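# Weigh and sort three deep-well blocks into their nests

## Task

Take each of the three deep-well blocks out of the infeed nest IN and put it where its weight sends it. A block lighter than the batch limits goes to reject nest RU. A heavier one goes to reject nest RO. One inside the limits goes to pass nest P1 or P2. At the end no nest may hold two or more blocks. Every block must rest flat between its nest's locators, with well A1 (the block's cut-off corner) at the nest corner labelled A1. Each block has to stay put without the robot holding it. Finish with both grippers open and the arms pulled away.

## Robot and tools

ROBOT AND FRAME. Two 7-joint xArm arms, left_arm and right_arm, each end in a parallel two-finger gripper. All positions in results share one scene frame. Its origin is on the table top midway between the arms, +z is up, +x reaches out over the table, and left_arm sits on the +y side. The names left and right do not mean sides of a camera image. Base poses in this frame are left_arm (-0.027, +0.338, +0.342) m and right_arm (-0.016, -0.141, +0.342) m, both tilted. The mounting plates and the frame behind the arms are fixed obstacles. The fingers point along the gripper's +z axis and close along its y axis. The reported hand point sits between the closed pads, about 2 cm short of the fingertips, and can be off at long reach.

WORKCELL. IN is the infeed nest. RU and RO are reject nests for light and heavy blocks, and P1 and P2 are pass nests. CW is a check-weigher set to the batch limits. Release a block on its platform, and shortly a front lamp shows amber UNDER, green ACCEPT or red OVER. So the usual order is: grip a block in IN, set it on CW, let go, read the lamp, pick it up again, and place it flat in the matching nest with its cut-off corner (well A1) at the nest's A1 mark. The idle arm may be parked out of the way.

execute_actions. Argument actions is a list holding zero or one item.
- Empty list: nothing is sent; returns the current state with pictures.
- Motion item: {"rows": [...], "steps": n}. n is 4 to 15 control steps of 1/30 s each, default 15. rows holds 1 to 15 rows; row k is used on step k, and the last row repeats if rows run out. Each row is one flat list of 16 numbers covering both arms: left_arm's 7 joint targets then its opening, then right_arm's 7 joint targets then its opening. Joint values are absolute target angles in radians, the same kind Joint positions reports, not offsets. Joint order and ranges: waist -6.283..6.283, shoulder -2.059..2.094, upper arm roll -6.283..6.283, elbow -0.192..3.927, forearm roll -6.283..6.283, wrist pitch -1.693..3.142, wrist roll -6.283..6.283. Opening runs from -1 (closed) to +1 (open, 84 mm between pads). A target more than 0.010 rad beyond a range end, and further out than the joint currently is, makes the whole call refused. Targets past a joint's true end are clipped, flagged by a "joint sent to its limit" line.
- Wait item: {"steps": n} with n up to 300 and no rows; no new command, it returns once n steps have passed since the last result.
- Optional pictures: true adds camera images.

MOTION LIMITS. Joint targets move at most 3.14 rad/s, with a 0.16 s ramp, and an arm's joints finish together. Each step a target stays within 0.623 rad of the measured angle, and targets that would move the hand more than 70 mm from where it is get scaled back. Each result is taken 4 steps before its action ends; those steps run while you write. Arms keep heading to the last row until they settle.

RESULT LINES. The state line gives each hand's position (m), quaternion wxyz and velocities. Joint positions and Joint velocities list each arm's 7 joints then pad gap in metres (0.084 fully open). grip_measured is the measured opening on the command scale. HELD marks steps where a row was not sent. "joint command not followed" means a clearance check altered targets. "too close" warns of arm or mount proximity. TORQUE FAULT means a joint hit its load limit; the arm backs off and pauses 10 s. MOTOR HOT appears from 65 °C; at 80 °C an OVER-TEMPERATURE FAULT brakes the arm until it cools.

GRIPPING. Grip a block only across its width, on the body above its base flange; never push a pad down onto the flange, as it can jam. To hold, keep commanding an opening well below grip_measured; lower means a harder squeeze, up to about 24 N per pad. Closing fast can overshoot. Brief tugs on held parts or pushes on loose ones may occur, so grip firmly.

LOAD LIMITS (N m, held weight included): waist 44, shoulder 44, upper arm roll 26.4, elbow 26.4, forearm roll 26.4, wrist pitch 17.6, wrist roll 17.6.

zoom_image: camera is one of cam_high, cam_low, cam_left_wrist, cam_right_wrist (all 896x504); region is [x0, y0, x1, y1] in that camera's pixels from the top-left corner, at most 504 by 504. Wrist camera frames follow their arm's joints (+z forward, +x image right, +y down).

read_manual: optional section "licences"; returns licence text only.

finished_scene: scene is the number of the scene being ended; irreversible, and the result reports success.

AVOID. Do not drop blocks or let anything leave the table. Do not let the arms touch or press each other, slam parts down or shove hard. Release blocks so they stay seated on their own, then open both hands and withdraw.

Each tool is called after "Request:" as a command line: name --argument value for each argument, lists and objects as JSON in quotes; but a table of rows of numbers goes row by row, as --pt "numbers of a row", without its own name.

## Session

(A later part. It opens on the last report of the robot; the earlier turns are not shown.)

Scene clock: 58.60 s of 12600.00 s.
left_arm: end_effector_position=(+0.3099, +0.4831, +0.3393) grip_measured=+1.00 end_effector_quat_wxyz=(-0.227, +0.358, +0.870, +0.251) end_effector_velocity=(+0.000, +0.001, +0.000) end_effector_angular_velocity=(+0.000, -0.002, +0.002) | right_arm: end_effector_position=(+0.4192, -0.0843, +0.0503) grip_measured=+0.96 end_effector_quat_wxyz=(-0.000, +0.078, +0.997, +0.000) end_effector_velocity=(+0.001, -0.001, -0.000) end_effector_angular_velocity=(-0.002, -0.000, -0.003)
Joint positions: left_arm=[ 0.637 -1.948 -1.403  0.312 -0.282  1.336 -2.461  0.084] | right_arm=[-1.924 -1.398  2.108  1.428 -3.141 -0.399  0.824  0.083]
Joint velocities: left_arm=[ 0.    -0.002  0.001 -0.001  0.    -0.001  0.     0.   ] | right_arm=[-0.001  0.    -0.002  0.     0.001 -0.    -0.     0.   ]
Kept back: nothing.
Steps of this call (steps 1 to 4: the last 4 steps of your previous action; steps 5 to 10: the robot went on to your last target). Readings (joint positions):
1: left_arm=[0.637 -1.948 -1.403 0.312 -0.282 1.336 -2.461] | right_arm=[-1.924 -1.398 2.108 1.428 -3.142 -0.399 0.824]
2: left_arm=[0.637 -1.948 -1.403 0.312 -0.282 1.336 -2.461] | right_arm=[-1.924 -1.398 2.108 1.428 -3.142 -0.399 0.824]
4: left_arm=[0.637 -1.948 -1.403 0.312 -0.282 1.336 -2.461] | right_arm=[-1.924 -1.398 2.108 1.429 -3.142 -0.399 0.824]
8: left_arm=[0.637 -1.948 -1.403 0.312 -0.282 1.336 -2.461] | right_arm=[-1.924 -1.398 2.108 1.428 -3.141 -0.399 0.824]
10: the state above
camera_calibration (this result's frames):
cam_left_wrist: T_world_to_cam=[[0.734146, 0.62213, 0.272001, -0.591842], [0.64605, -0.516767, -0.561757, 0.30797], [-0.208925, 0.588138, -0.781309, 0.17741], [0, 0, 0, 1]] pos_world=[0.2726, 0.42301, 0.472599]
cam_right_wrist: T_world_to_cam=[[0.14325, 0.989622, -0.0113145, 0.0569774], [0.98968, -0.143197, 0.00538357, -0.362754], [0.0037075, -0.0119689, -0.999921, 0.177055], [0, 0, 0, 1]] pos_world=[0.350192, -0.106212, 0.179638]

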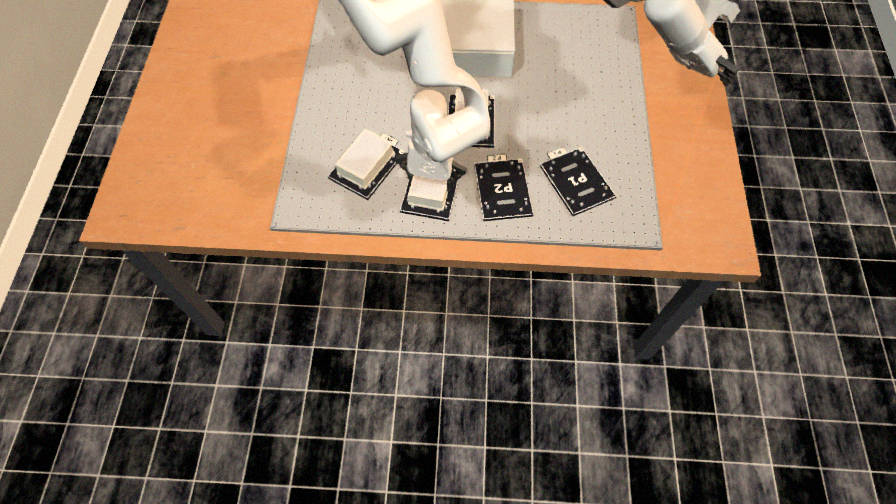

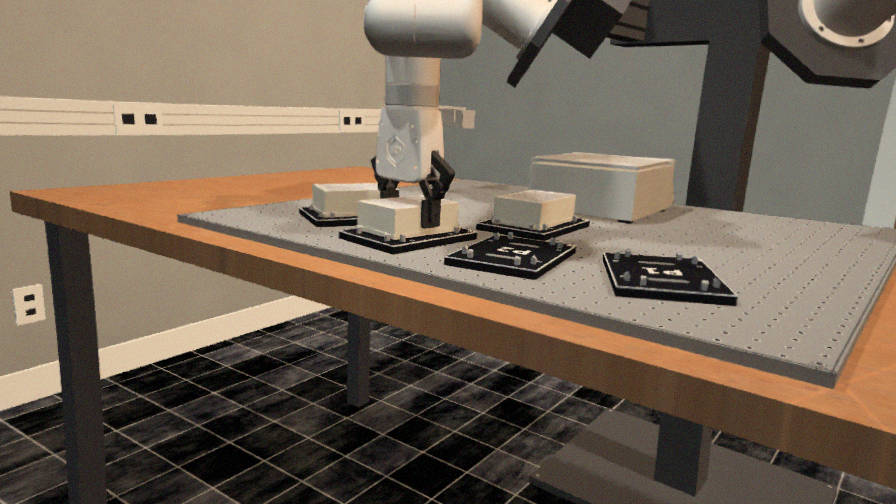

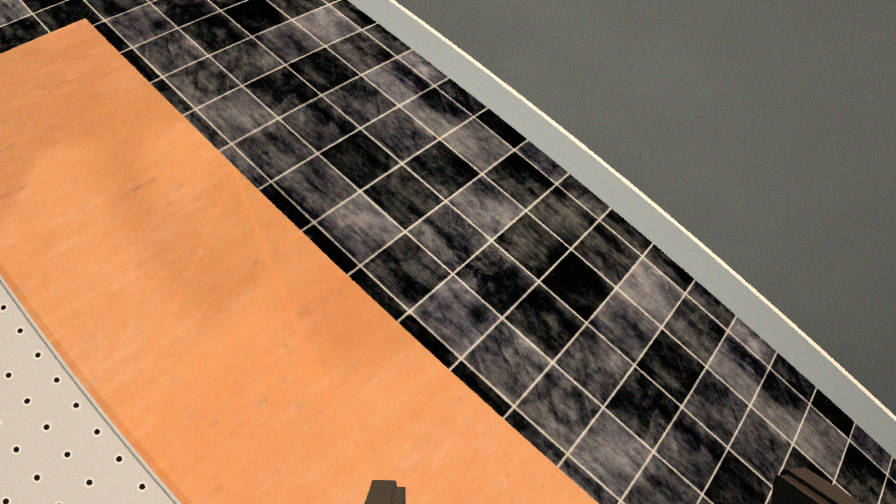

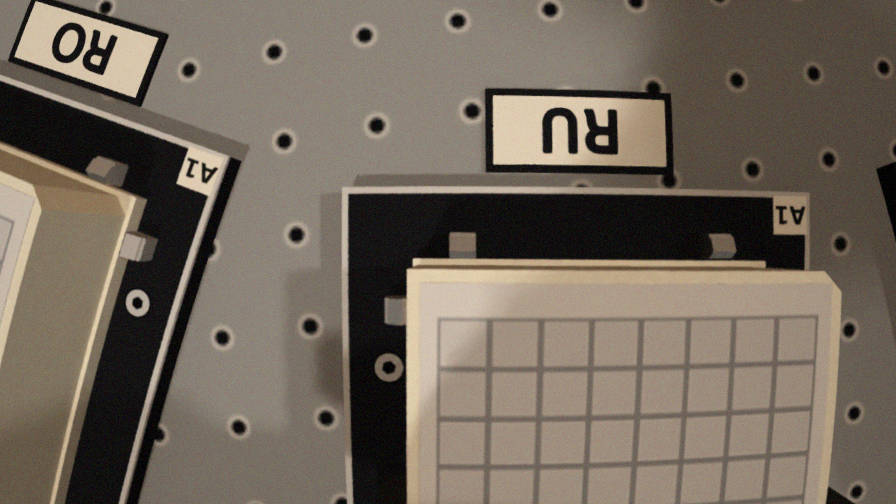

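Request:
execute_actions --actions '[{"rows":[[0.637,-1.948,-1.403,0.312,-0.282,1.336,-2.461,1,-1.925,-1.398,2.107,1.428,-3.1416,-0.399,0.824,1]],"steps":8}]'

Request:
execute_actions --actions '[{"rows":[[0.637,-1.948,-1.403,0.312,-0.282,1.336,-2.461,1,-1.9,-1.383,2.102,1.411,-3.1416,-0.41,0.824,1],[0.637,-1.948,-1.403,0.312,-0.282,1.336,-2.461,1,-1.876,-1.369,2.098,1.395,-3.1416,-0.421,0.824,1],[0.637,-1.948,-1.403,0.312,-0.282,1.336,-2.461,1,-1.876,-1.369,2.098,1.395,-3.1416,-0.421,0.824,1],[0.637,-1.948,-1.403,0.312,-0.282,1.336,-2.461,1,-1.876,-1.369,2.098,1.395,-3.1416,-0.421,0.824,1],[0.637,-1.948,-1.403,0.312,-0.282,1.336,-2.461,1,-1.756,-1.305,2.075,1.325,-3.1416,-0.49,0.824,1]],"steps":11}]'

Request:
execute_actions --actions '[{"rows":[[0.637,-1.948,-1.403,0.312,-0.282,1.336,-2.461,1,-1.398,-1.557,2.455,1.098,-3.1416,-0.376,1.256,1]]}]'

Request:
execute_actions --actions '[{"rows":[[0.637,-1.948,-1.403,0.312,-0.282,1.336,-2.461,1,-1.462,-1.636,2.453,1.14,-3.1416,-0.317,1.256,1]]}]'

Request:
execute_actions --actions '[{"steps":10}]' --pictures true

Scene clock: 59.33 s of 12600.00 s.
left_arm: end_effector_position=(+0.3099, +0.4831, +0.3393) grip_measured=+1.00 end_effector_quat_wxyz=(-0.227, +0.358, +0.870, +0.251) end_effector_velocity=(-0.000, -0.000, -0.000) end_effector_angular_velocity=(-0.001, +0.002, -0.001) | right_arm: end_effector_position=(+0.4193, -0.0855, +0.0499) grip_measured=+0.99 end_effector_quat_wxyz=(-0.000, +0.078, +0.997, -0.001) end_effector_velocity=(+0.002, -0.012, -0.007) end_effector_angular_velocity=(-0.008, +0.008, -0.035)
Joint positions: left_arm=[ 0.637 -1.948 -1.403  0.312 -0.282  1.336 -2.461  0.084] | right_arm=[-1.925 -1.398  2.107  1.428 -3.141 -0.399  0.824  0.084]
Joint velocities: left_arm=[-0.     0.002 -0.001 -0.    -0.     0.    -0.     0.   ] | right_arm=[-0.022  0.01  -0.013 -0.005  0.008  0.007  0.002  0.019]
Steps of this call (steps 1 to 15: the robot went on to your last target; steps 16 to 18: nothing new was sent; steps 19 to 22: the first 4 steps of this action). Readings (joint positions):
19: left_arm=[0.637 -1.948 -1.403 0.312 -0.282 1.336 -2.461] | right_arm=[-1.925 -1.398 2.108 1.428 -3.141 -0.399 0.824]
20: left_arm=[0.637 -1.948 -1.403 0.312 -0.282 1.336 -2.461] | right_arm=[-1.925 -1.398 2.108 1.428 -3.141 -0.399 0.824]
22: the state above

Scene clock: 59.70 s of 12600.00 s.
left_arm: end_effector_position=(+0.3099, +0.4831, +0.3393) grip_measured=+1.00 end_effector_quat_wxyz=(-0.227, +0.358, +0.870, +0.251) end_effector_velocity=(-0.000, +0.000, -0.000) end_effector_angular_velocity=(-0.002, -0.000, +0.001) | right_arm: end_effector_position=(+0.4178, -0.0903, +0.0831) grip_measured=+1.00 end_effector_quat_wxyz=(-0.003, +0.079, +0.997, -0.006) end_effector_velocity=(-0.091, -0.061, +0.363) end_effector_angular_velocity=(-0.161, +0.206, +0.015)
Joint positions: left_arm=[ 0.637 -1.948 -1.403  0.312 -0.282  1.336 -2.461  0.084] | right_arm=[-1.844 -1.351  2.086  1.369 -3.143 -0.444  0.824  0.084]
Joint velocities: left_arm=[-0.     0.001  0.002 -0.001  0.    -0.001  0.     0.   ] | right_arm=[ 0.92   0.494 -0.191 -0.701  0.001 -0.585 -0.002  0.   ]
Steps of this call (steps 1 to 4: the last 4 steps of your previous action; steps 5 to 11: the first 7 steps of this action). Readings (joint positions):
5: left_arm=[0.637 -1.948 -1.403 0.312 -0.282 1.336 -2.461] | right_arm=[-1.925 -1.398 2.107 1.427 -3.141 -0.399 0.824]
6: left_arm=[0.637 -1.948 -1.403 0.312 -0.282 1.336 -2.461] | right_arm=[-1.918 -1.394 2.105 1.422 -3.141 -0.402 0.824]
8: left_arm=[0.637 -1.948 -1.403 0.312 -0.282 1.336 -2.461] | right_arm=[-1.891 -1.377 2.099 1.403 -3.142 -0.415 0.824]
11: the state above

Scene clock: 60.20 s of 12600.00 s.
left_arm: end_effector_position=(+0.3099, +0.4831, +0.3393) grip_measured=+1.00 end_effector_quat_wxyz=(-0.227, +0.358, +0.870, +0.251) end_effector_velocity=(+0.000, -0.000, +0.000) end_effector_angular_velocity=(+0.001, -0.002, -0.000) | right_arm: end_effector_position=(+0.2643, +0.0023, +0.1295) grip_measured=+1.00 end_effector_quat_wxyz=(-0.005, +0.014, +1.000, +0.012) end_effector_velocity=(-0.561, +0.099, -0.013) end_effector_angular_velocity=(-0.108, -0.032, +0.440)
Joint positions: left_arm=[ 0.637 -1.948 -1.403  0.312 -0.282  1.336 -2.461  0.084] | right_arm=[-1.502 -1.485  2.347  1.165 -3.141 -0.408  1.131  0.084]
Joint velocities: left_arm=[-0.    -0.002 -0.     0.001  0.    -0.     0.     0.   ] | right_arm=[ 0.928 -0.644  0.989 -0.58   0.005  0.282  1.094  0.   ]
Steps of this call (steps 1 to 4: the last 4 steps of your previous action; steps 5 to 15: the first 11 steps of this action). Readings (joint positions):
5: left_arm=[0.637 -1.948 -1.403 0.312 -0.282 1.336 -2.461] | right_arm=[-1.751 -1.303 2.075 1.329 -3.142 -0.489 0.825]
6: left_arm=[0.637 -1.948 -1.403 0.312 -0.282 1.336 -2.461] | right_arm=[-1.747 -1.309 2.080 1.322 -3.142 -0.485 0.836]
8: left_arm=[0.637 -1.948 -1.403 0.312 -0.282 1.336 -2.461] | right_arm=[-1.704 -1.342 2.121 1.289 -3.144 -0.469 0.896]
12: left_arm=[0.637 -1.948 -1.403 0.312 -0.282 1.336 -2.461] | right_arm=[-1.591 -1.422 2.251 1.222 -3.142 -0.435 1.025]
15: the state above

Scene clock: 60.70 s of 12600.00 s.
left_arm: end_effector_position=(+0.3099, +0.4831, +0.3393) grip_measured=+1.00 end_effector_quat_wxyz=(-0.227, +0.358, +0.870, +0.251) end_effector_velocity=(+0.000, +0.000, +0.000) end_effector_angular_velocity=(+0.000, -0.002, +0.000) | right_arm: end_effector_position=(+0.2062, +0.0027, +0.0896) grip_measured=+1.00 end_effector_quat_wxyz=(+0.000, -0.006, +1.000, +0.001) end_effector_velocity=(-0.000, +0.017, +0.008) end_effector_angular_velocity=(+0.037, -0.009, +0.008)
Joint positions: left_arm=[ 0.637 -1.948 -1.403  0.312 -0.282  1.336 -2.461  0.084] | right_arm=[-1.462 -1.635  2.451  1.141 -3.142 -0.317  1.256  0.084]
Joint velocities: left_arm=[ 0.    -0.001  0.001 -0.     0.    -0.001 -0.    -0.   ] | right_arm=[ 0.019  0.011  0.011  0.012  0.003  0.005  0.002 -0.   ]
Steps of this call (steps 1 to 4: the last 4 steps of your previous action; steps 5 to 15: the first 11 steps of this action). Readings (joint positions):
5: left_arm=[0.637 -1.948 -1.403 0.312 -0.282 1.336 -2.461] | right_arm=[-1.400 -1.559 2.461 1.098 -3.140 -0.377 1.250]
6: left_arm=[0.637 -1.948 -1.403 0.312 -0.282 1.336 -2.461] | right_arm=[-1.405 -1.567 2.458 1.103 -3.141 -0.369 1.253]
8: left_arm=[0.637 -1.948 -1.403 0.312 -0.282 1.336 -2.461] | right_arm=[-1.443 -1.610 2.448 1.132 -3.142 -0.334 1.255]
12: left_arm=[0.637 -1.948 -1.403 0.312 -0.282 1.336 -2.461] | right_arm=[-1.466 -1.637 2.449 1.137 -3.142 -0.318 1.256]
15: the state above

Scene clock: 61.03 s of 12600.00 s.
left_arm: end_effector_position=(+0.3099, +0.4831, +0.3393) grip_measured=+1.00 end_effector_quat_wxyz=(-0.227, +0.358, +0.870, +0.251) end_effector_velocity=(-0.001, +0.000, -0.000) end_effector_angular_velocity=(+0.000, +0.002, +0.002) | right_arm: end_effector_position=(+0.2053, +0.0025, +0.0893) grip_measured=+1.00 end_effector_quat_wxyz=(-0.000, -0.007, +1.000, +0.000) end_effector_velocity=(-0.001, -0.000, -0.000) end_effector_angular_velocity=(-0.000, +0.000, +0.000)
Joint positions: left_arm=[ 0.637 -1.948 -1.403  0.312 -0.282  1.336 -2.461  0.084] | right_arm=[-1.462 -1.636  2.453  1.14  -3.142 -0.317  1.256  0.084]
Joint velocities: left_arm=[-0.     0.     0.    -0.     0.     0.003  0.     0.   ] | right_arm=[ 0.001 -0.002  0.001 -0.     0.001  0.     0.001 -0.   ]
Kept back: nothing.
Steps of this call (steps 1 to 4: the last 4 steps of your previous action; steps 5 to 10: the robot went on to your last target). Readings (joint positions):
1: left_arm=[0.637 -1.948 -1.403 0.312 -0.282 1.336 -2.461] | right_arm=[-1.462 -1.634 2.452 1.141 -3.142 -0.317 1.256]
2: left_arm=[0.637 -1.948 -1.403 0.312 -0.282 1.336 -2.461] | right_arm=[-1.462 -1.635 2.452 1.141 -3.142 -0.317 1.256]
4: left_arm=[0.637 -1.948 -1.403 0.312 -0.282 1.336 -2.461] | right_arm=[-1.462 -1.635 2.452 1.140 -3.142 -0.317 1.256]
8: left_arm=[0.637 -1.948 -1.403 0.312 -0.282 1.336 -2.461] | right_arm=[-1.462 -1.636 2.453 1.140 -3.142 -0.317 1.256]
10: the state above
camera_calibration (this result's frames):
cam_left_wrist: T_world_to_cam=[[0.734146, 0.62213, 0.272001, -0.591842], [0.64605, -0.516767, -0.561757, 0.30797], [-0.208925, 0.588138, -0.781309, 0.17741], [0, 0, 0, 1]] pos_world=[0.2726, 0.42301, 0.472599]
cam_right_wrist: T_world_to_cam=[[-0.0254296, 0.99961, -0.0115186, 0.0367945], [0.999661, 0.0254914, 0.00524428, -0.141263], [0.00553586, -0.0113814, -0.99992, 0.217569], [0, 0, 0, 1]] pos_world=[0.140946, -0.0307029, 0.218716]

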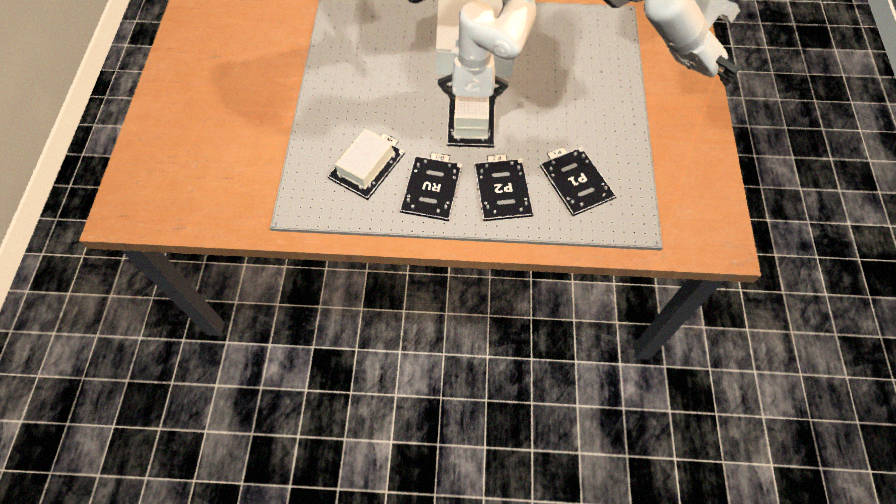

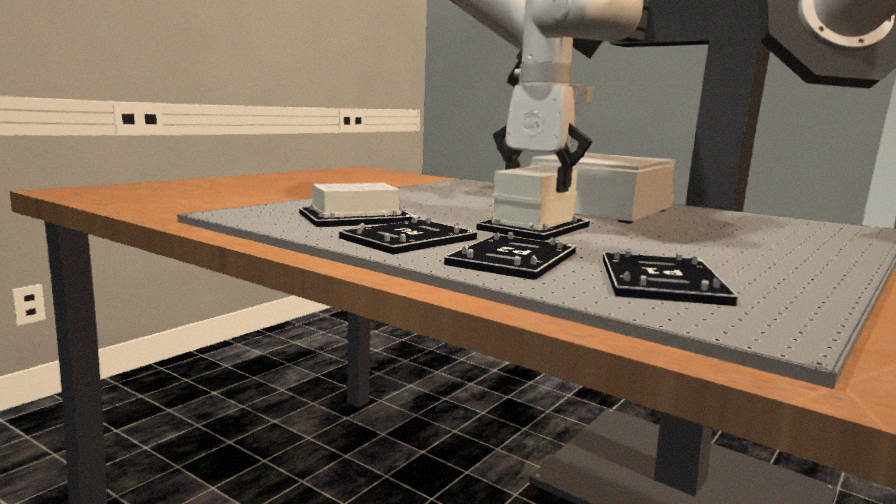

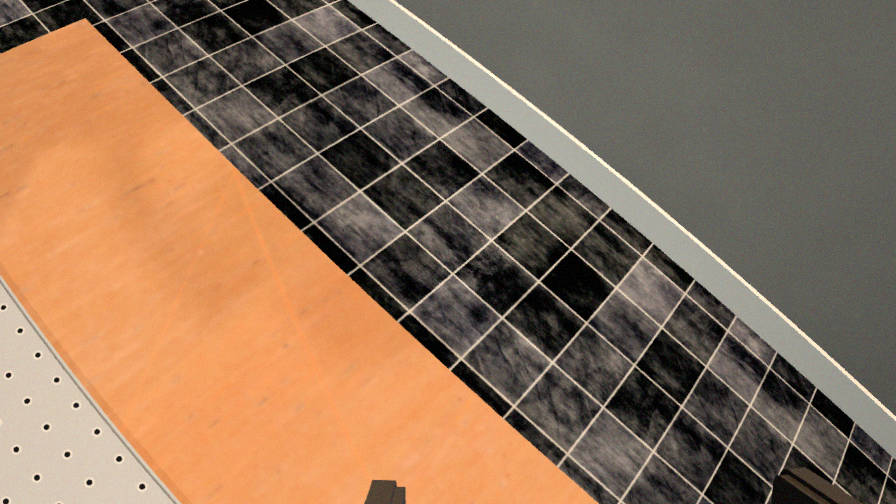

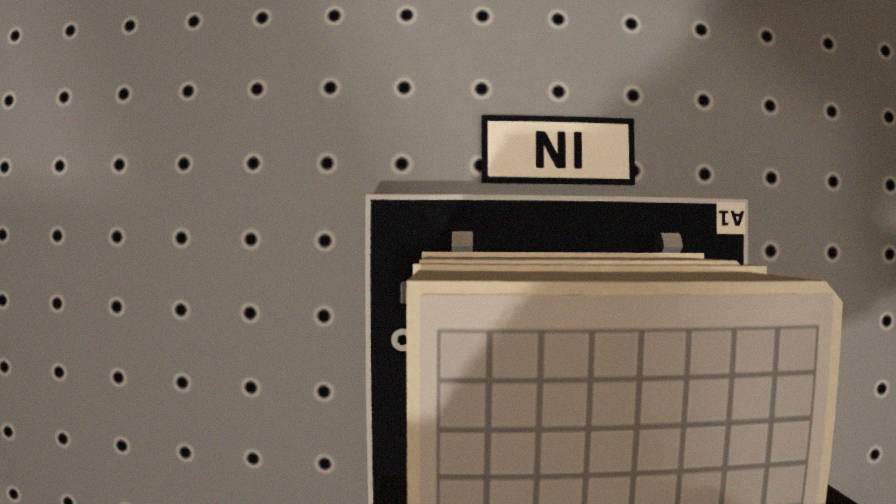

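Request:
execute_actions --actions '[{"rows":[[0.637,-1.948,-1.403,0.312,-0.282,1.336,-2.461,1,-1.462,-1.636,2.453,1.14,-3.1416,-0.317,1.256,0]],"steps":10}]'

Request:
execute_actions --actions '[{"rows":[[0.637,-1.948,-1.403,0.312,-0.282,1.336,-2.461,1,-1.398,-1.557,2.455,1.098,-3.1416,-0.376,1.256,0]],"steps":8}]'

Request:
execute_actions --actions '[{"rows":[[0.637,-1.948,-1.403,0.312,-0.282,1.336,-2.461,1,-1.756,-1.305,2.075,1.325,-3.1416,-0.49,0.83,0]]}]'

Request:
execute_actions --actions '[{"rows":[[0.637,-1.948,-1.403,0.312,-0.282,1.336,-2.461,1,-1.8735,-1.373,2.1005,1.393,-3.1416,-0.42,0.83,0]]}]'

Request:
execute_actions --actions '[{"steps":12}]' --pictures true

Scene clock: 62.90 s of 12600.00 s.
left_arm: end_effector_position=(+0.3099, +0.4831, +0.3393) grip_measured=+1.00 end_effector_quat_wxyz=(-0.227, +0.358, +0.870, +0.251) end_effector_velocity=(+0.000, +0.000, +0.000) end_effector_angular_velocity=(-0.000, -0.002, +0.000) | right_arm: end_effector_position=(+0.2052, +0.0025, +0.0893) grip_measured=+0.96 end_effector_quat_wxyz=(-0.000, -0.007, +1.000, +0.000) end_effector_velocity=(+0.000, +0.000, +0.000) end_effector_angular_velocity=(+0.000, -0.001, -0.002)
Joint positions: left_arm=[ 0.637 -1.948 -1.403  0.312 -0.282  1.336 -2.461  0.084] | right_arm=[-1.462 -1.636  2.453  1.14  -3.142 -0.317  1.256  0.083]
Joint velocities: left_arm=[-0.    -0.001  0.001  0.     0.    -0.001  0.    -0.   ] | right_arm=[ 0.     0.    -0.001  0.     0.     0.     0.001  0.   ]
Steps of this call (steps 1 to 15: the robot went on to your last target; steps 16 to 50: nothing new was sent; steps 51 to 56: the first 6 steps of this action). Readings (joint positions):
51: left_arm=[0.637 -1.948 -1.403 0.312 -0.282 1.336 -2.461] | right_arm=[-1.462 -1.636 2.453 1.140 -3.142 -0.317 1.256]
52: left_arm=[0.637 -1.948 -1.403 0.312 -0.282 1.336 -2.461] | right_arm=[-1.462 -1.636 2.453 1.140 -3.142 -0.317 1.256]
54: left_arm=[0.637 -1.948 -1.403 0.312 -0.282 1.336 -2.461] | right_arm=[-1.462 -1.636 2.453 1.140 -3.142 -0.317 1.256]
56: the state above

Scene clock: 63.17 s of 12600.00 s.
left_arm: end_effector_position=(+0.3099, +0.4831, +0.3393) grip_measured=+1.00 end_effector_quat_wxyz=(-0.227, +0.358, +0.870, +0.251) end_effector_velocity=(-0.000, +0.000, -0.000) end_effector_angular_velocity=(-0.000, +0.000, -0.000) | right_arm: end_effector_position=(+0.2043, -0.0007, +0.1129) grip_measured=+0.96 end_effector_quat_wxyz=(-0.002, -0.007, +1.000, -0.003) end_effector_velocity=(+0.027, +0.078, +0.313) end_effector_angular_velocity=(+0.197, -0.063, -0.006)
Joint positions: left_arm=[ 0.637 -1.948 -1.403  0.312 -0.282  1.336 -2.461  0.084] | right_arm=[-1.419 -1.583  2.455  1.106 -3.142 -0.359  1.256  0.083]
Joint velocities: left_arm=[-0.     0.001  0.    -0.001  0.    -0.001 -0.     0.   ] | right_arm=[ 0.553  0.679  0.001 -0.246 -0.    -0.422  0.     0.   ]
Steps of this call (steps 1 to 4: the last 4 steps of your previous action; steps 5 to 8: the first 4 steps of this action). Readings (joint positions):
5: left_arm=[0.637 -1.948 -1.403 0.312 -0.282 1.336 -2.461] | right_arm=[-1.461 -1.635 2.453 1.140 -3.142 -0.318 1.256]
6: left_arm=[0.637 -1.948 -1.403 0.312 -0.282 1.336 -2.461] | right_arm=[-1.455 -1.628 2.453 1.134 -3.142 -0.325 1.256]
8: the state above

Scene clock: 63.67 s of 12600.00 s.
left_arm: end_effector_position=(+0.3099, +0.4831, +0.3393) grip_measured=+1.00 end_effector_quat_wxyz=(-0.227, +0.358, +0.870, +0.251) end_effector_velocity=(+0.001, -0.000, +0.000) end_effector_angular_velocity=(+0.000, -0.001, -0.002) | right_arm: end_effector_position=(+0.3662, -0.0405, +0.1261) grip_measured=+0.96 end_effector_quat_wxyz=(-0.003, +0.058, +0.998, +0.010) end_effector_velocity=(+0.480, -0.342, -0.049) end_effector_angular_velocity=(-0.149, -0.011, -0.425)
Joint positions: left_arm=[ 0.637 -1.948 -1.403  0.312 -0.282  1.336 -2.461  0.084] | right_arm=[-1.666 -1.368  2.169  1.27  -3.142 -0.46   0.938  0.083]
Joint velocities: left_arm=[-0.    -0.    -0.001  0.001 -0.    -0.001  0.    -0.   ] | right_arm=[-0.812  0.575 -0.872  0.498 -0.004 -0.258 -0.954 -0.   ]
Steps of this call (steps 1 to 4: the last 4 steps of your previous action; steps 5 to 15: the first 11 steps of this action). Readings (joint positions):
5: left_arm=[0.637 -1.948 -1.403 0.312 -0.282 1.336 -2.461] | right_arm=[-1.398 -1.555 2.454 1.100 -3.142 -0.376 1.255]
6: left_arm=[0.637 -1.948 -1.403 0.312 -0.282 1.336 -2.461] | right_arm=[-1.406 -1.552 2.450 1.103 -3.141 -0.379 1.244]
8: left_arm=[0.637 -1.948 -1.403 0.312 -0.282 1.336 -2.461] | right_arm=[-1.459 -1.518 2.402 1.137 -3.140 -0.397 1.178]
12: left_arm=[0.637 -1.948 -1.403 0.312 -0.282 1.336 -2.461] | right_arm=[-1.582 -1.427 2.259 1.218 -3.142 -0.434 1.037]
15: the state above

Scene clock: 64.17 s of 12600.00 s.
left_arm: end_effector_position=(+0.3099, +0.4831, +0.3393) grip_measured=+1.00 end_effector_quat_wxyz=(-0.227, +0.358, +0.870, +0.251) end_effector_velocity=(-0.000, +0.000, +0.000) end_effector_angular_velocity=(-0.000, +0.000, +0.002) | right_arm: end_effector_position=(+0.4175, -0.0828, +0.0703) grip_measured=+0.96 end_effector_quat_wxyz=(-0.000, +0.078, +0.997, +0.000) end_effector_velocity=(+0.035, +0.029, +0.026) end_effector_angular_velocity=(+0.065, -0.073, -0.004)
Joint positions: left_arm=[ 0.637 -1.948 -1.403  0.312 -0.282  1.336 -2.461  0.084] | right_arm=[-1.872 -1.373  2.102  1.393 -3.141 -0.42   0.83   0.083]
Joint velocities: left_arm=[-0.    -0.001  0.001  0.     0.     0.002  0.     0.   ] | right_arm=[ 0.04   0.029 -0.006  0.046  0.     0.003  0.001  0.   ]
Steps of this call (steps 1 to 4: the last 4 steps of your previous action; steps 5 to 15: the first 11 steps of this action). Readings (joint positions):
5: left_arm=[0.637 -1.948 -1.403 0.312 -0.282 1.336 -2.461] | right_arm=[-1.759 -1.304 2.067 1.322 -3.143 -0.488 0.836]
6: left_arm=[0.637 -1.948 -1.403 0.312 -0.282 1.336 -2.461] | right_arm=[-1.767 -1.309 2.072 1.329 -3.143 -0.482 0.833]
8: left_arm=[0.637 -1.948 -1.403 0.312 -0.282 1.336 -2.461] | right_arm=[-1.819 -1.345 2.095 1.369 -3.141 -0.447 0.831]
12: left_arm=[0.637 -1.948 -1.403 0.312 -0.282 1.336 -2.461] | right_arm=[-1.877 -1.378 2.104 1.386 -3.141 -0.421 0.830]
15: the state above

Scene clock: 64.57 s of 12600.00 s.
left_arm: end_effector_position=(+0.3099, +0.4831, +0.3393) grip_measured=+1.00 end_effector_quat_wxyz=(-0.227, +0.358, +0.870, +0.251) end_effector_velocity=(-0.000, +0.000, -0.000) end_effector_angular_velocity=(+0.002, +0.000, -0.001) | right_arm: end_effector_position=(+0.4177, -0.0836, +0.0700) grip_measured=+0.96 end_effector_quat_wxyz=(-0.000, +0.078, +0.997, -0.000) end_effector_velocity=(-0.001, +0.000, -0.000) end_effector_angular_velocity=(+0.000, +0.001, +0.001)
Joint positions: left_arm=[ 0.637 -1.948 -1.403  0.312 -0.282  1.336 -2.461  0.084] | right_arm=[-1.873 -1.373  2.101  1.393 -3.142 -0.42   0.83   0.083]
Joint velocities: left_arm=[ 0.    -0.001 -0.003 -0.     0.    -0.    -0.     0.   ] | right_arm=[-0.001 -0.     0.001  0.     0.    -0.    -0.001 -0.   ]
Kept back: nothing.
Steps of this call (steps 1 to 4: the last 4 steps of your previous action; steps 5 to 12: the robot went on to your last target). Readings (joint positions):
1: left_arm=[0.637 -1.948 -1.403 0.312 -0.282 1.336 -2.461] | right_arm=[-1.871 -1.373 2.101 1.394 -3.141 -0.420 0.830]
2: left_arm=[0.637 -1.948 -1.403 0.312 -0.282 1.336 -2.461] | right_arm=[-1.871 -1.373 2.101 1.394 -3.141 -0.420 0.830]
4: left_arm=[0.637 -1.948 -1.403 0.312 -0.282 1.336 -2.461] | right_arm=[-1.872 -1.373 2.101 1.393 -3.142 -0.420 0.830]
8: left_arm=[0.637 -1.948 -1.403 0.312 -0.282 1.336 -2.461] | right_arm=[-1.873 -1.373 2.101 1.393 -3.142 -0.420 0.830]
12: the state above
camera_calibration (this result's frames):
cam_left_wrist: T_world_to_cam=[[0.734145, 0.62213, 0.272001, -0.591842], [0.64605, -0.516767, -0.561757, 0.30797], [-0.208925, 0.588138, -0.781309, 0.17741], [0, 0, 0, 1]] pos_world=[0.2726, 0.42301, 0.472599]
cam_right_wrist: T_world_to_cam=[[0.14488, 0.989373, -0.0123039, 0.0560608], [0.989443, -0.144824, 0.00538488, -0.361303], [0.00354576, -0.0129542, -0.99991, 0.196775], [0, 0, 0, 1]] pos_world=[0.348668, -0.105241, 0.199392]

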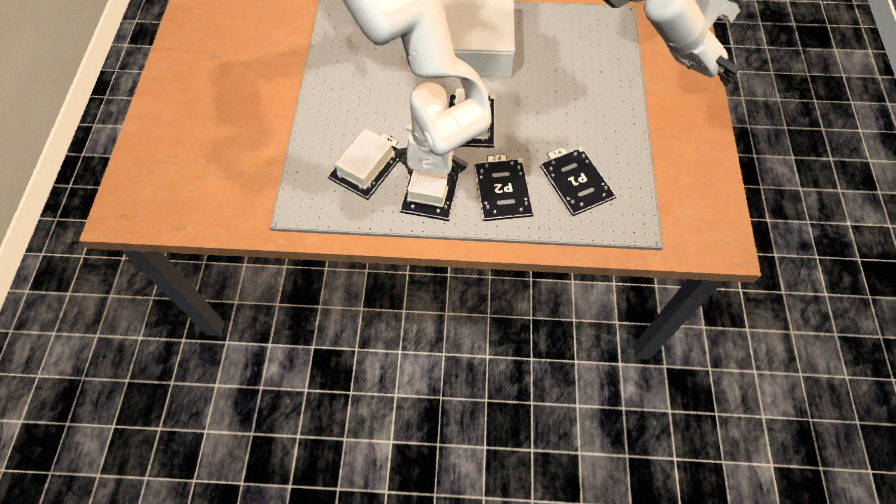

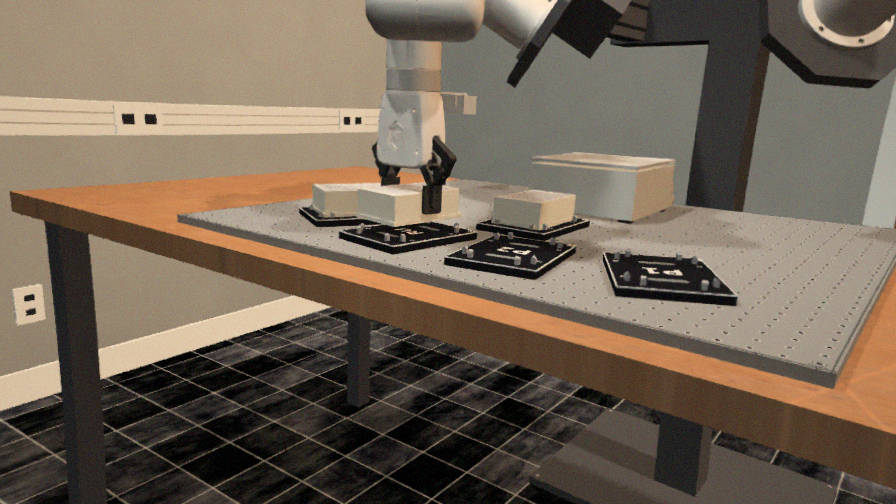

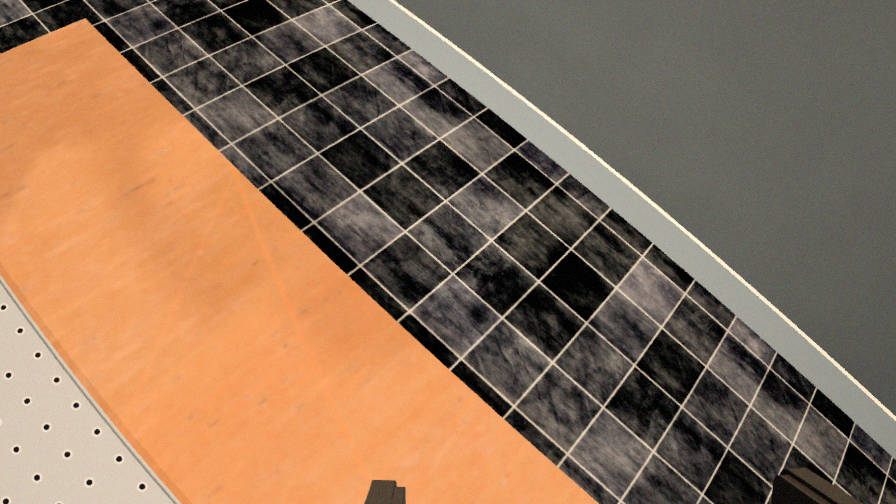

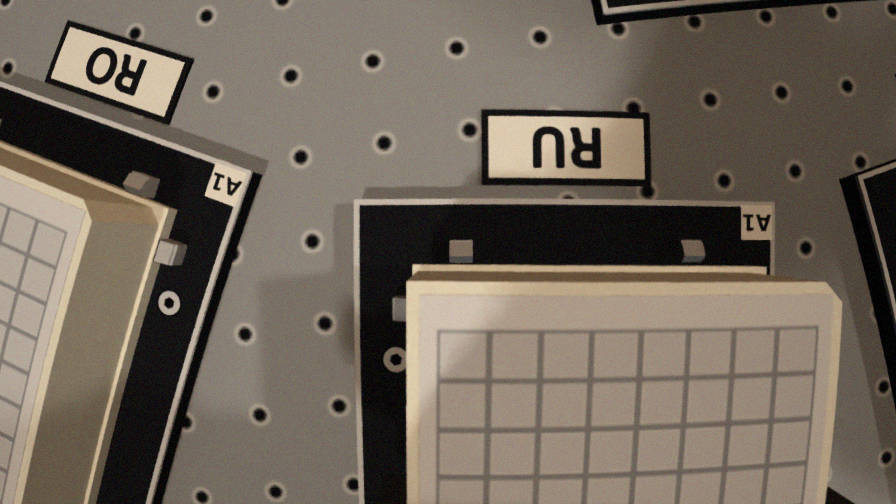

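Aligned. Descend, release, lift slowly.

Request:
execute_actions --actions '[{"rows":[[0.637,-1.948,-1.403,0.312,-0.282,1.336,-2.461,1,-1.8796,-1.3766,2.1016,1.397,-3.1416,-0.417,0.83,0],[0.637,-1.948,-1.403,0.312,-0.282,1.336,-2.461,1,-1.8857,-1.38,2.1027,1.401,-3.1416,-0.4145,0.83,0],[0.637,-1.948,-1.403,0.312,-0.282,1.336,-2.461,1,-1.892,-1.384,2.104,1.405,-3.1416,-0.412,0.83,0],[0.637,-1.948,-1.403,0.312,-0.282,1.336,-2.461,1,-1.898,-1.3875,2.105,1.409,-3.1416,-0.409,0.83,0],[0.637,-1.948,-1.403,0.312,-0.282,1.336,-2.461,1,-1.904,-1.391,2.106,1.4135,-3.1416,-0.406,0.83,0],[0.637,-1.948,-1.403,0.312,-0.282,1.336,-2.461,1,-1.91,-1.395,2.107,1.4175,-3.1416,-0.4035,0.83,0],[0.637,-1.948,-1.403,0.312,-0.282,1.336,-2.461,1,-1.916,-1.398,2.1085,1.422,-3.1416,-0.401,0.83,0],[0.637,-1.948,-1.403,0.312,-0.282,1.336,-2.461,1,-1.9225,-1.402,2.1095,1.426,-3.1416,-0.398,0.83,0]]}]'

Request:
execute_actions --actions '[{"rows":[[0.637,-1.948,-1.403,0.312,-0.282,1.336,-2.461,1,-1.9225,-1.402,2.1095,1.426,-3.1416,-0.398,0.83,1]]}]'

Request:
execute_actions --actions '[{"rows":[[0.637,-1.948,-1.403,0.312,-0.282,1.336,-2.461,1,-1.916,-1.398,2.1085,1.422,-3.1416,-0.401,0.83,1],[0.637,-1.948,-1.403,0.312,-0.282,1.336,-2.461,1,-1.91,-1.395,2.107,1.4175,-3.1416,-0.4035,0.83,1],[0.637,-1.948,-1.403,0.312,-0.282,1.336,-2.461,1,-1.904,-1.391,2.106,1.4135,-3.1416,-0.406,0.83,1],[0.637,-1.948,-1.403,0.312,-0.282,1.336,-2.461,1,-1.898,-1.3875,2.105,1.409,-3.1416,-0.409,0.83,1],[0.637,-1.948,-1.403,0.312,-0.282,1.336,-2.461,1,-1.892,-1.384,2.104,1.405,-3.1416,-0.412,0.83,1],[0.637,-1.948,-1.403,0.312,-0.282,1.336,-2.461,1,-1.8857,-1.38,2.1027,1.401,-3.1416,-0.4145,0.83,1],[0.637,-1.948,-1.403,0.312,-0.282,1.336,-2.461,1,-1.8796,-1.3766,2.1016,1.397,-3.1416,-0.417,0.83,1],[0.637,-1.948,-1.403,0.312,-0.282,1.336,-2.461,1,-1.8735,-1.373,2.1005,1.393,-3.1416,-0.42,0.83,1],[0.637,-1.948,-1.403,0.312,-0.282,1.336,-2.461,1,-1.867,-1.3695,2.099,1.389,-3.1416,-0.423,0.83,1],[0.637,-1.948,-1.403,0.312,-0.282,1.336,-2.461,1,-1.861,-1.366,2.098,1.3855,-3.1416,-0.426,0.83,1],[0.637,-1.948,-1.403,0.312,-0.282,1.336,-2.461,1,-1.855,-1.3625,2.097,1.382,-3.1416,-0.429,0.83,1],[0.637,-1.948,-1.403,0.312,-0.282,1.336,-2.461,1,-1.849,-1.359,2.096,1.378,-3.1416,-0.432,0.83,1]]}]'

Request:
execute_actions --actions '[{"steps":6}]' --pictures true

Scene clock: 65.73 s of 12600.00 s.
left_arm: end_effector_position=(+0.3099, +0.4831, +0.3393) grip_measured=+1.00 end_effector_quat_wxyz=(-0.227, +0.358, +0.870, +0.251) end_effector_velocity=(+0.000, +0.000, -0.000) end_effector_angular_velocity=(+0.000, -0.000, -0.000) | right_arm: end_effector_position=(+0.4176, -0.0836, +0.0502) grip_measured=+0.96 end_effector_quat_wxyz=(-0.000, +0.078, +0.997, -0.000) end_effector_velocity=(+0.002, +0.000, -0.013) end_effector_angular_velocity=(+0.000, -0.004, +0.002)
Joint positions: left_arm=[ 0.637 -1.948 -1.403  0.312 -0.282  1.336 -2.461  0.084] | right_arm=[-1.921 -1.401  2.109  1.426 -3.142 -0.398  0.829  0.083]
Joint velocities: left_arm=[-0.    -0.    -0.    -0.001 -0.    -0.001 -0.    -0.   ] | right_arm=[-0.032 -0.02   0.003  0.026 -0.001  0.015 -0.001 -0.   ]
Steps of this call (steps 1 to 15: the robot went on to your last target; steps 16 to 24: nothing new was sent; steps 25 to 35: the first 11 steps of this action). Readings (joint positions):
25: left_arm=[0.637 -1.948 -1.403 0.312 -0.282 1.336 -2.461] | right_arm=[-1.874 -1.373 2.101 1.393 -3.142 -0.420 0.830]
26: left_arm=[0.637 -1.948 -1.403 0.312 -0.282 1.336 -2.461] | right_arm=[-1.876 -1.374 2.101 1.395 -3.142 -0.419 0.830]
28: left_arm=[0.637 -1.948 -1.403 0.312 -0.282 1.336 -2.461] | right_arm=[-1.885 -1.380 2.103 1.402 -3.142 -0.414 0.830]
32: left_arm=[0.637 -1.948 -1.403 0.312 -0.282 1.336 -2.461] | right_arm=[-1.910 -1.395 2.107 1.417 -3.142 -0.404 0.830]
35: the state above

Scene clock: 66.23 s of 12600.00 s.
left_arm: end_effector_position=(+0.3099, +0.4831, +0.3393) grip_measured=+1.00 end_effector_quat_wxyz=(-0.227, +0.358, +0.870, +0.251) end_effector_velocity=(+0.001, -0.000, +0.000) end_effector_angular_velocity=(-0.000, -0.003, +0.000) | right_arm: end_effector_position=(+0.4169, -0.0842, +0.0496) grip_measured=+1.00 end_effector_quat_wxyz=(-0.001, +0.079, +0.997, -0.001) end_effector_velocity=(+0.002, -0.001, +0.000) end_effector_angular_velocity=(-0.000, -0.004, +0.004)
Joint positions: left_arm=[ 0.637 -1.948 -1.403  0.312 -0.282  1.336 -2.461  0.084] | right_arm=[-1.923 -1.402  2.11   1.426 -3.141 -0.398  0.83   0.084]
Joint velocities: left_arm=[ 0.    -0.002  0.001  0.    -0.    -0.001  0.     0.   ] | right_arm=[ 0.    -0.    -0.002  0.002 -0.002  0.001 -0.003 -0.   ]
Steps of this call (steps 1 to 4: the last 4 steps of your previous action; steps 5 to 15: the first 11 steps of this action). Readings (joint positions):
5: left_arm=[0.637 -1.948 -1.403 0.312 -0.282 1.336 -2.461] | right_arm=[-1.922 -1.402 2.109 1.426 -3.142 -0.398 0.830]
6: left_arm=[0.637 -1.948 -1.403 0.312 -0.282 1.336 -2.461] | right_arm=[-1.922 -1.402 2.109 1.426 -3.142 -0.398 0.830]
8: left_arm=[0.637 -1.948 -1.403 0.312 -0.282 1.336 -2.461] | right_arm=[-1.922 -1.402 2.110 1.426 -3.141 -0.398 0.830]
12: left_arm=[0.637 -1.948 -1.403 0.312 -0.282 1.336 -2.461] | right_arm=[-1.923 -1.402 2.110 1.425 -3.141 -0.398 0.831]
15: the state above

Scene clock: 66.73 s of 12600.00 s.
left_arm: end_effector_position=(+0.3099, +0.4831, +0.3393) grip_measured=+1.00 end_effector_quat_wxyz=(-0.227, +0.358, +0.870, +0.251) end_effector_velocity=(+0.000, -0.000, +0.000) end_effector_angular_velocity=(-0.000, -0.000, -0.001) | right_arm: end_effector_position=(+0.4180, -0.0836, +0.0725) grip_measured=+1.00 end_effector_quat_wxyz=(+0.000, +0.078, +0.997, -0.000) end_effector_velocity=(+0.001, +0.003, +0.076) end_effector_angular_velocity=(+0.007, -0.005, +0.001)
Joint positions: left_arm=[ 0.637 -1.948 -1.403  0.312 -0.282  1.336 -2.461  0.084] | right_arm=[-1.867 -1.37   2.099  1.39  -3.142 -0.423  0.83   0.084]
Joint velocities: left_arm=[ 0.     0.    -0.     0.001 -0.    -0.     0.    -0.   ] | right_arm=[ 0.184  0.105 -0.034 -0.113  0.002 -0.088 -0.    -0.   ]
Steps of this call (steps 1 to 4: the last 4 steps of your previous action; steps 5 to 15: the first 11 steps of this action). Readings (joint positions):
5: left_arm=[0.637 -1.948 -1.403 0.312 -0.282 1.336 -2.461] | right_arm=[-1.922 -1.402 2.109 1.425 -3.142 -0.398 0.830]
6: left_arm=[0.637 -1.948 -1.403 0.312 -0.282 1.336 -2.461] | right_arm=[-1.920 -1.401 2.109 1.424 -3.142 -0.399 0.830]
8: left_arm=[0.637 -1.948 -1.403 0.312 -0.282 1.336 -2.461] | right_arm=[-1.911 -1.395 2.107 1.417 -3.142 -0.403 0.830]
12: left_arm=[0.637 -1.948 -1.403 0.312 -0.282 1.336 -2.461] | right_arm=[-1.886 -1.380 2.103 1.401 -3.142 -0.414 0.830]
15: the state above

Scene clock: 66.93 s of 12600.00 s.
left_arm: end_effector_position=(+0.3099, +0.4831, +0.3393) grip_measured=+1.00 end_effector_quat_wxyz=(-0.227, +0.358, +0.870, +0.251) end_effector_velocity=(+0.000, -0.000, +0.000) end_effector_angular_velocity=(-0.001, -0.002, +0.001) | right_arm: end_effector_position=(+0.4181, -0.0829, +0.0802) grip_measured=+1.00 end_effector_quat_wxyz=(+0.000, +0.078, +0.997, +0.001) end_effector_velocity=(-0.009, -0.008, -0.005) end_effector_angular_velocity=(-0.017, +0.019, +0.003)
Joint positions: left_arm=[ 0.637 -1.948 -1.403  0.312 -0.282  1.336 -2.461  0.084] | right_arm=[-1.849 -1.359  2.096  1.379 -3.142 -0.432  0.83   0.084]
Joint velocities: left_arm=[ 0.    -0.001  0.002  0.001 -0.    -0.     0.     0.   ] | right_arm=[-0.007 -0.004  0.001 -0.015 -0.001 -0.003 -0.002 -0.   ]
Kept back: nothing.
Steps of this call (steps 1 to 4: the last 4 steps of your previous action; steps 5 to 6: the robot went on to your last target). Readings (joint positions):
1: left_arm=[0.637 -1.948 -1.403 0.312 -0.282 1.336 -2.461] | right_arm=[-1.861 -1.366 2.098 1.386 -3.142 -0.426 0.830]
2: left_arm=[0.637 -1.948 -1.403 0.312 -0.282 1.336 -2.461] | right_arm=[-1.856 -1.363 2.097 1.382 -3.142 -0.429 0.830]
4: left_arm=[0.637 -1.948 -1.403 0.312 -0.282 1.336 -2.461] | right_arm=[-1.849 -1.359 2.096 1.380 -3.142 -0.431 0.830]
6: the state above
camera_calibration (this result's frames):
cam_left_wrist: T_world_to_cam=[[0.734145, 0.62213, 0.272001, -0.591842], [0.64605, -0.516767, -0.561757, 0.30797], [-0.208925, 0.588138, -0.781309, 0.17741], [0, 0, 0, 1]] pos_world=[0.2726, 0.42301, 0.472599]
cam_right_wrist: T_world_to_cam=[[0.144652, 0.989424, -0.0108033, 0.0554745], [0.989472, -0.144592, 0.00612357, -0.361655], [0.00449674, -0.0115753, -0.999923, 0.206709], [0, 0, 0, 1]] pos_world=[0.348894, -0.104787, 0.209507]

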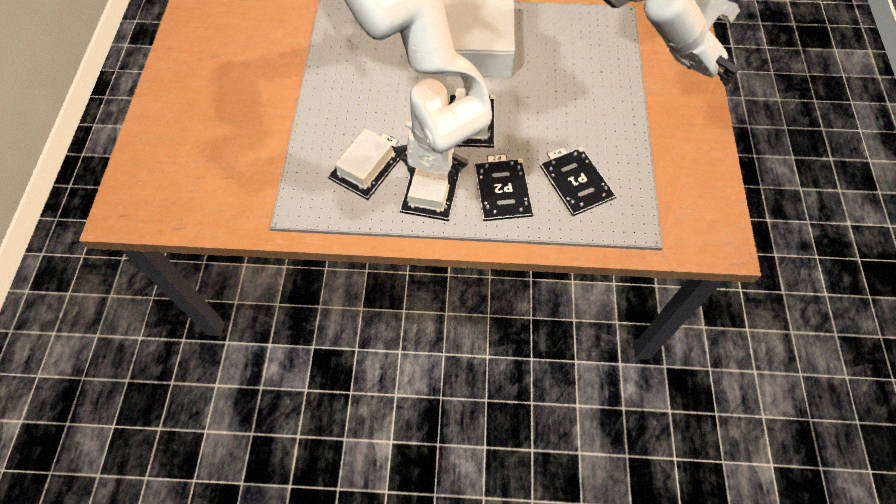

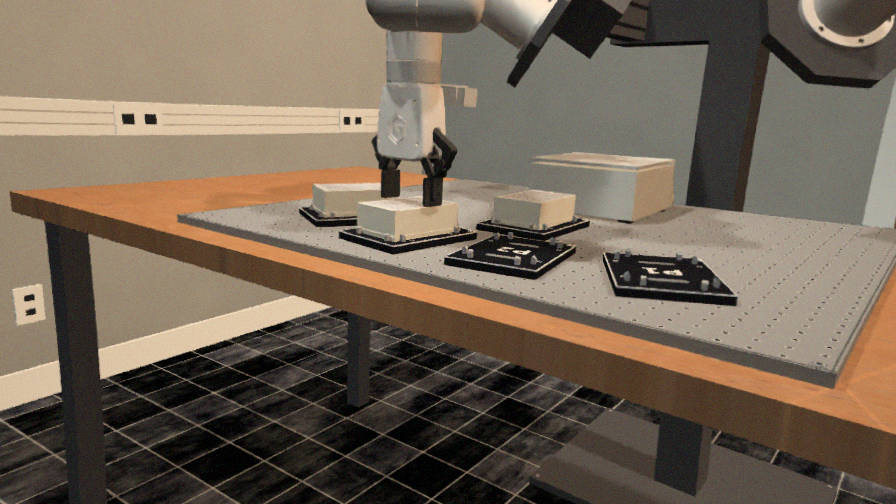

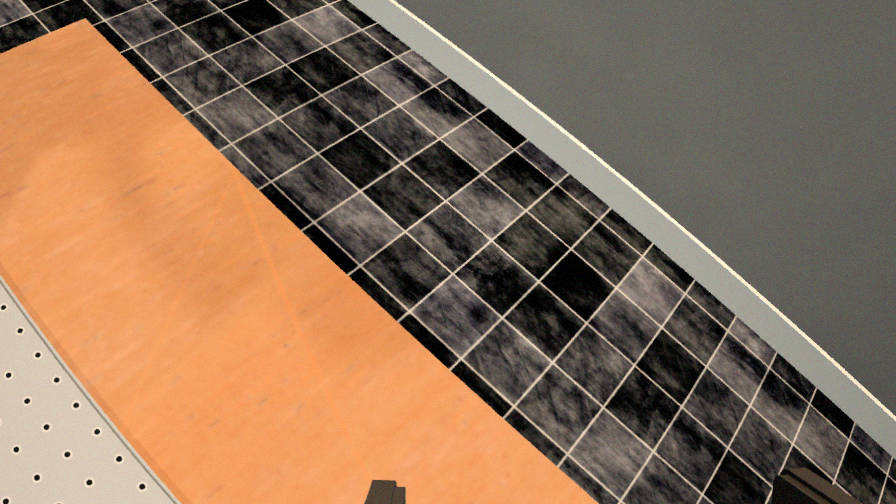

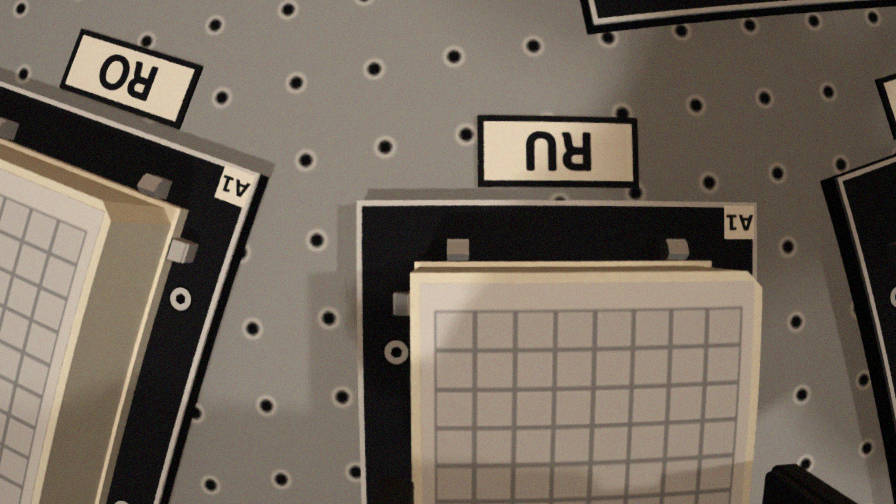

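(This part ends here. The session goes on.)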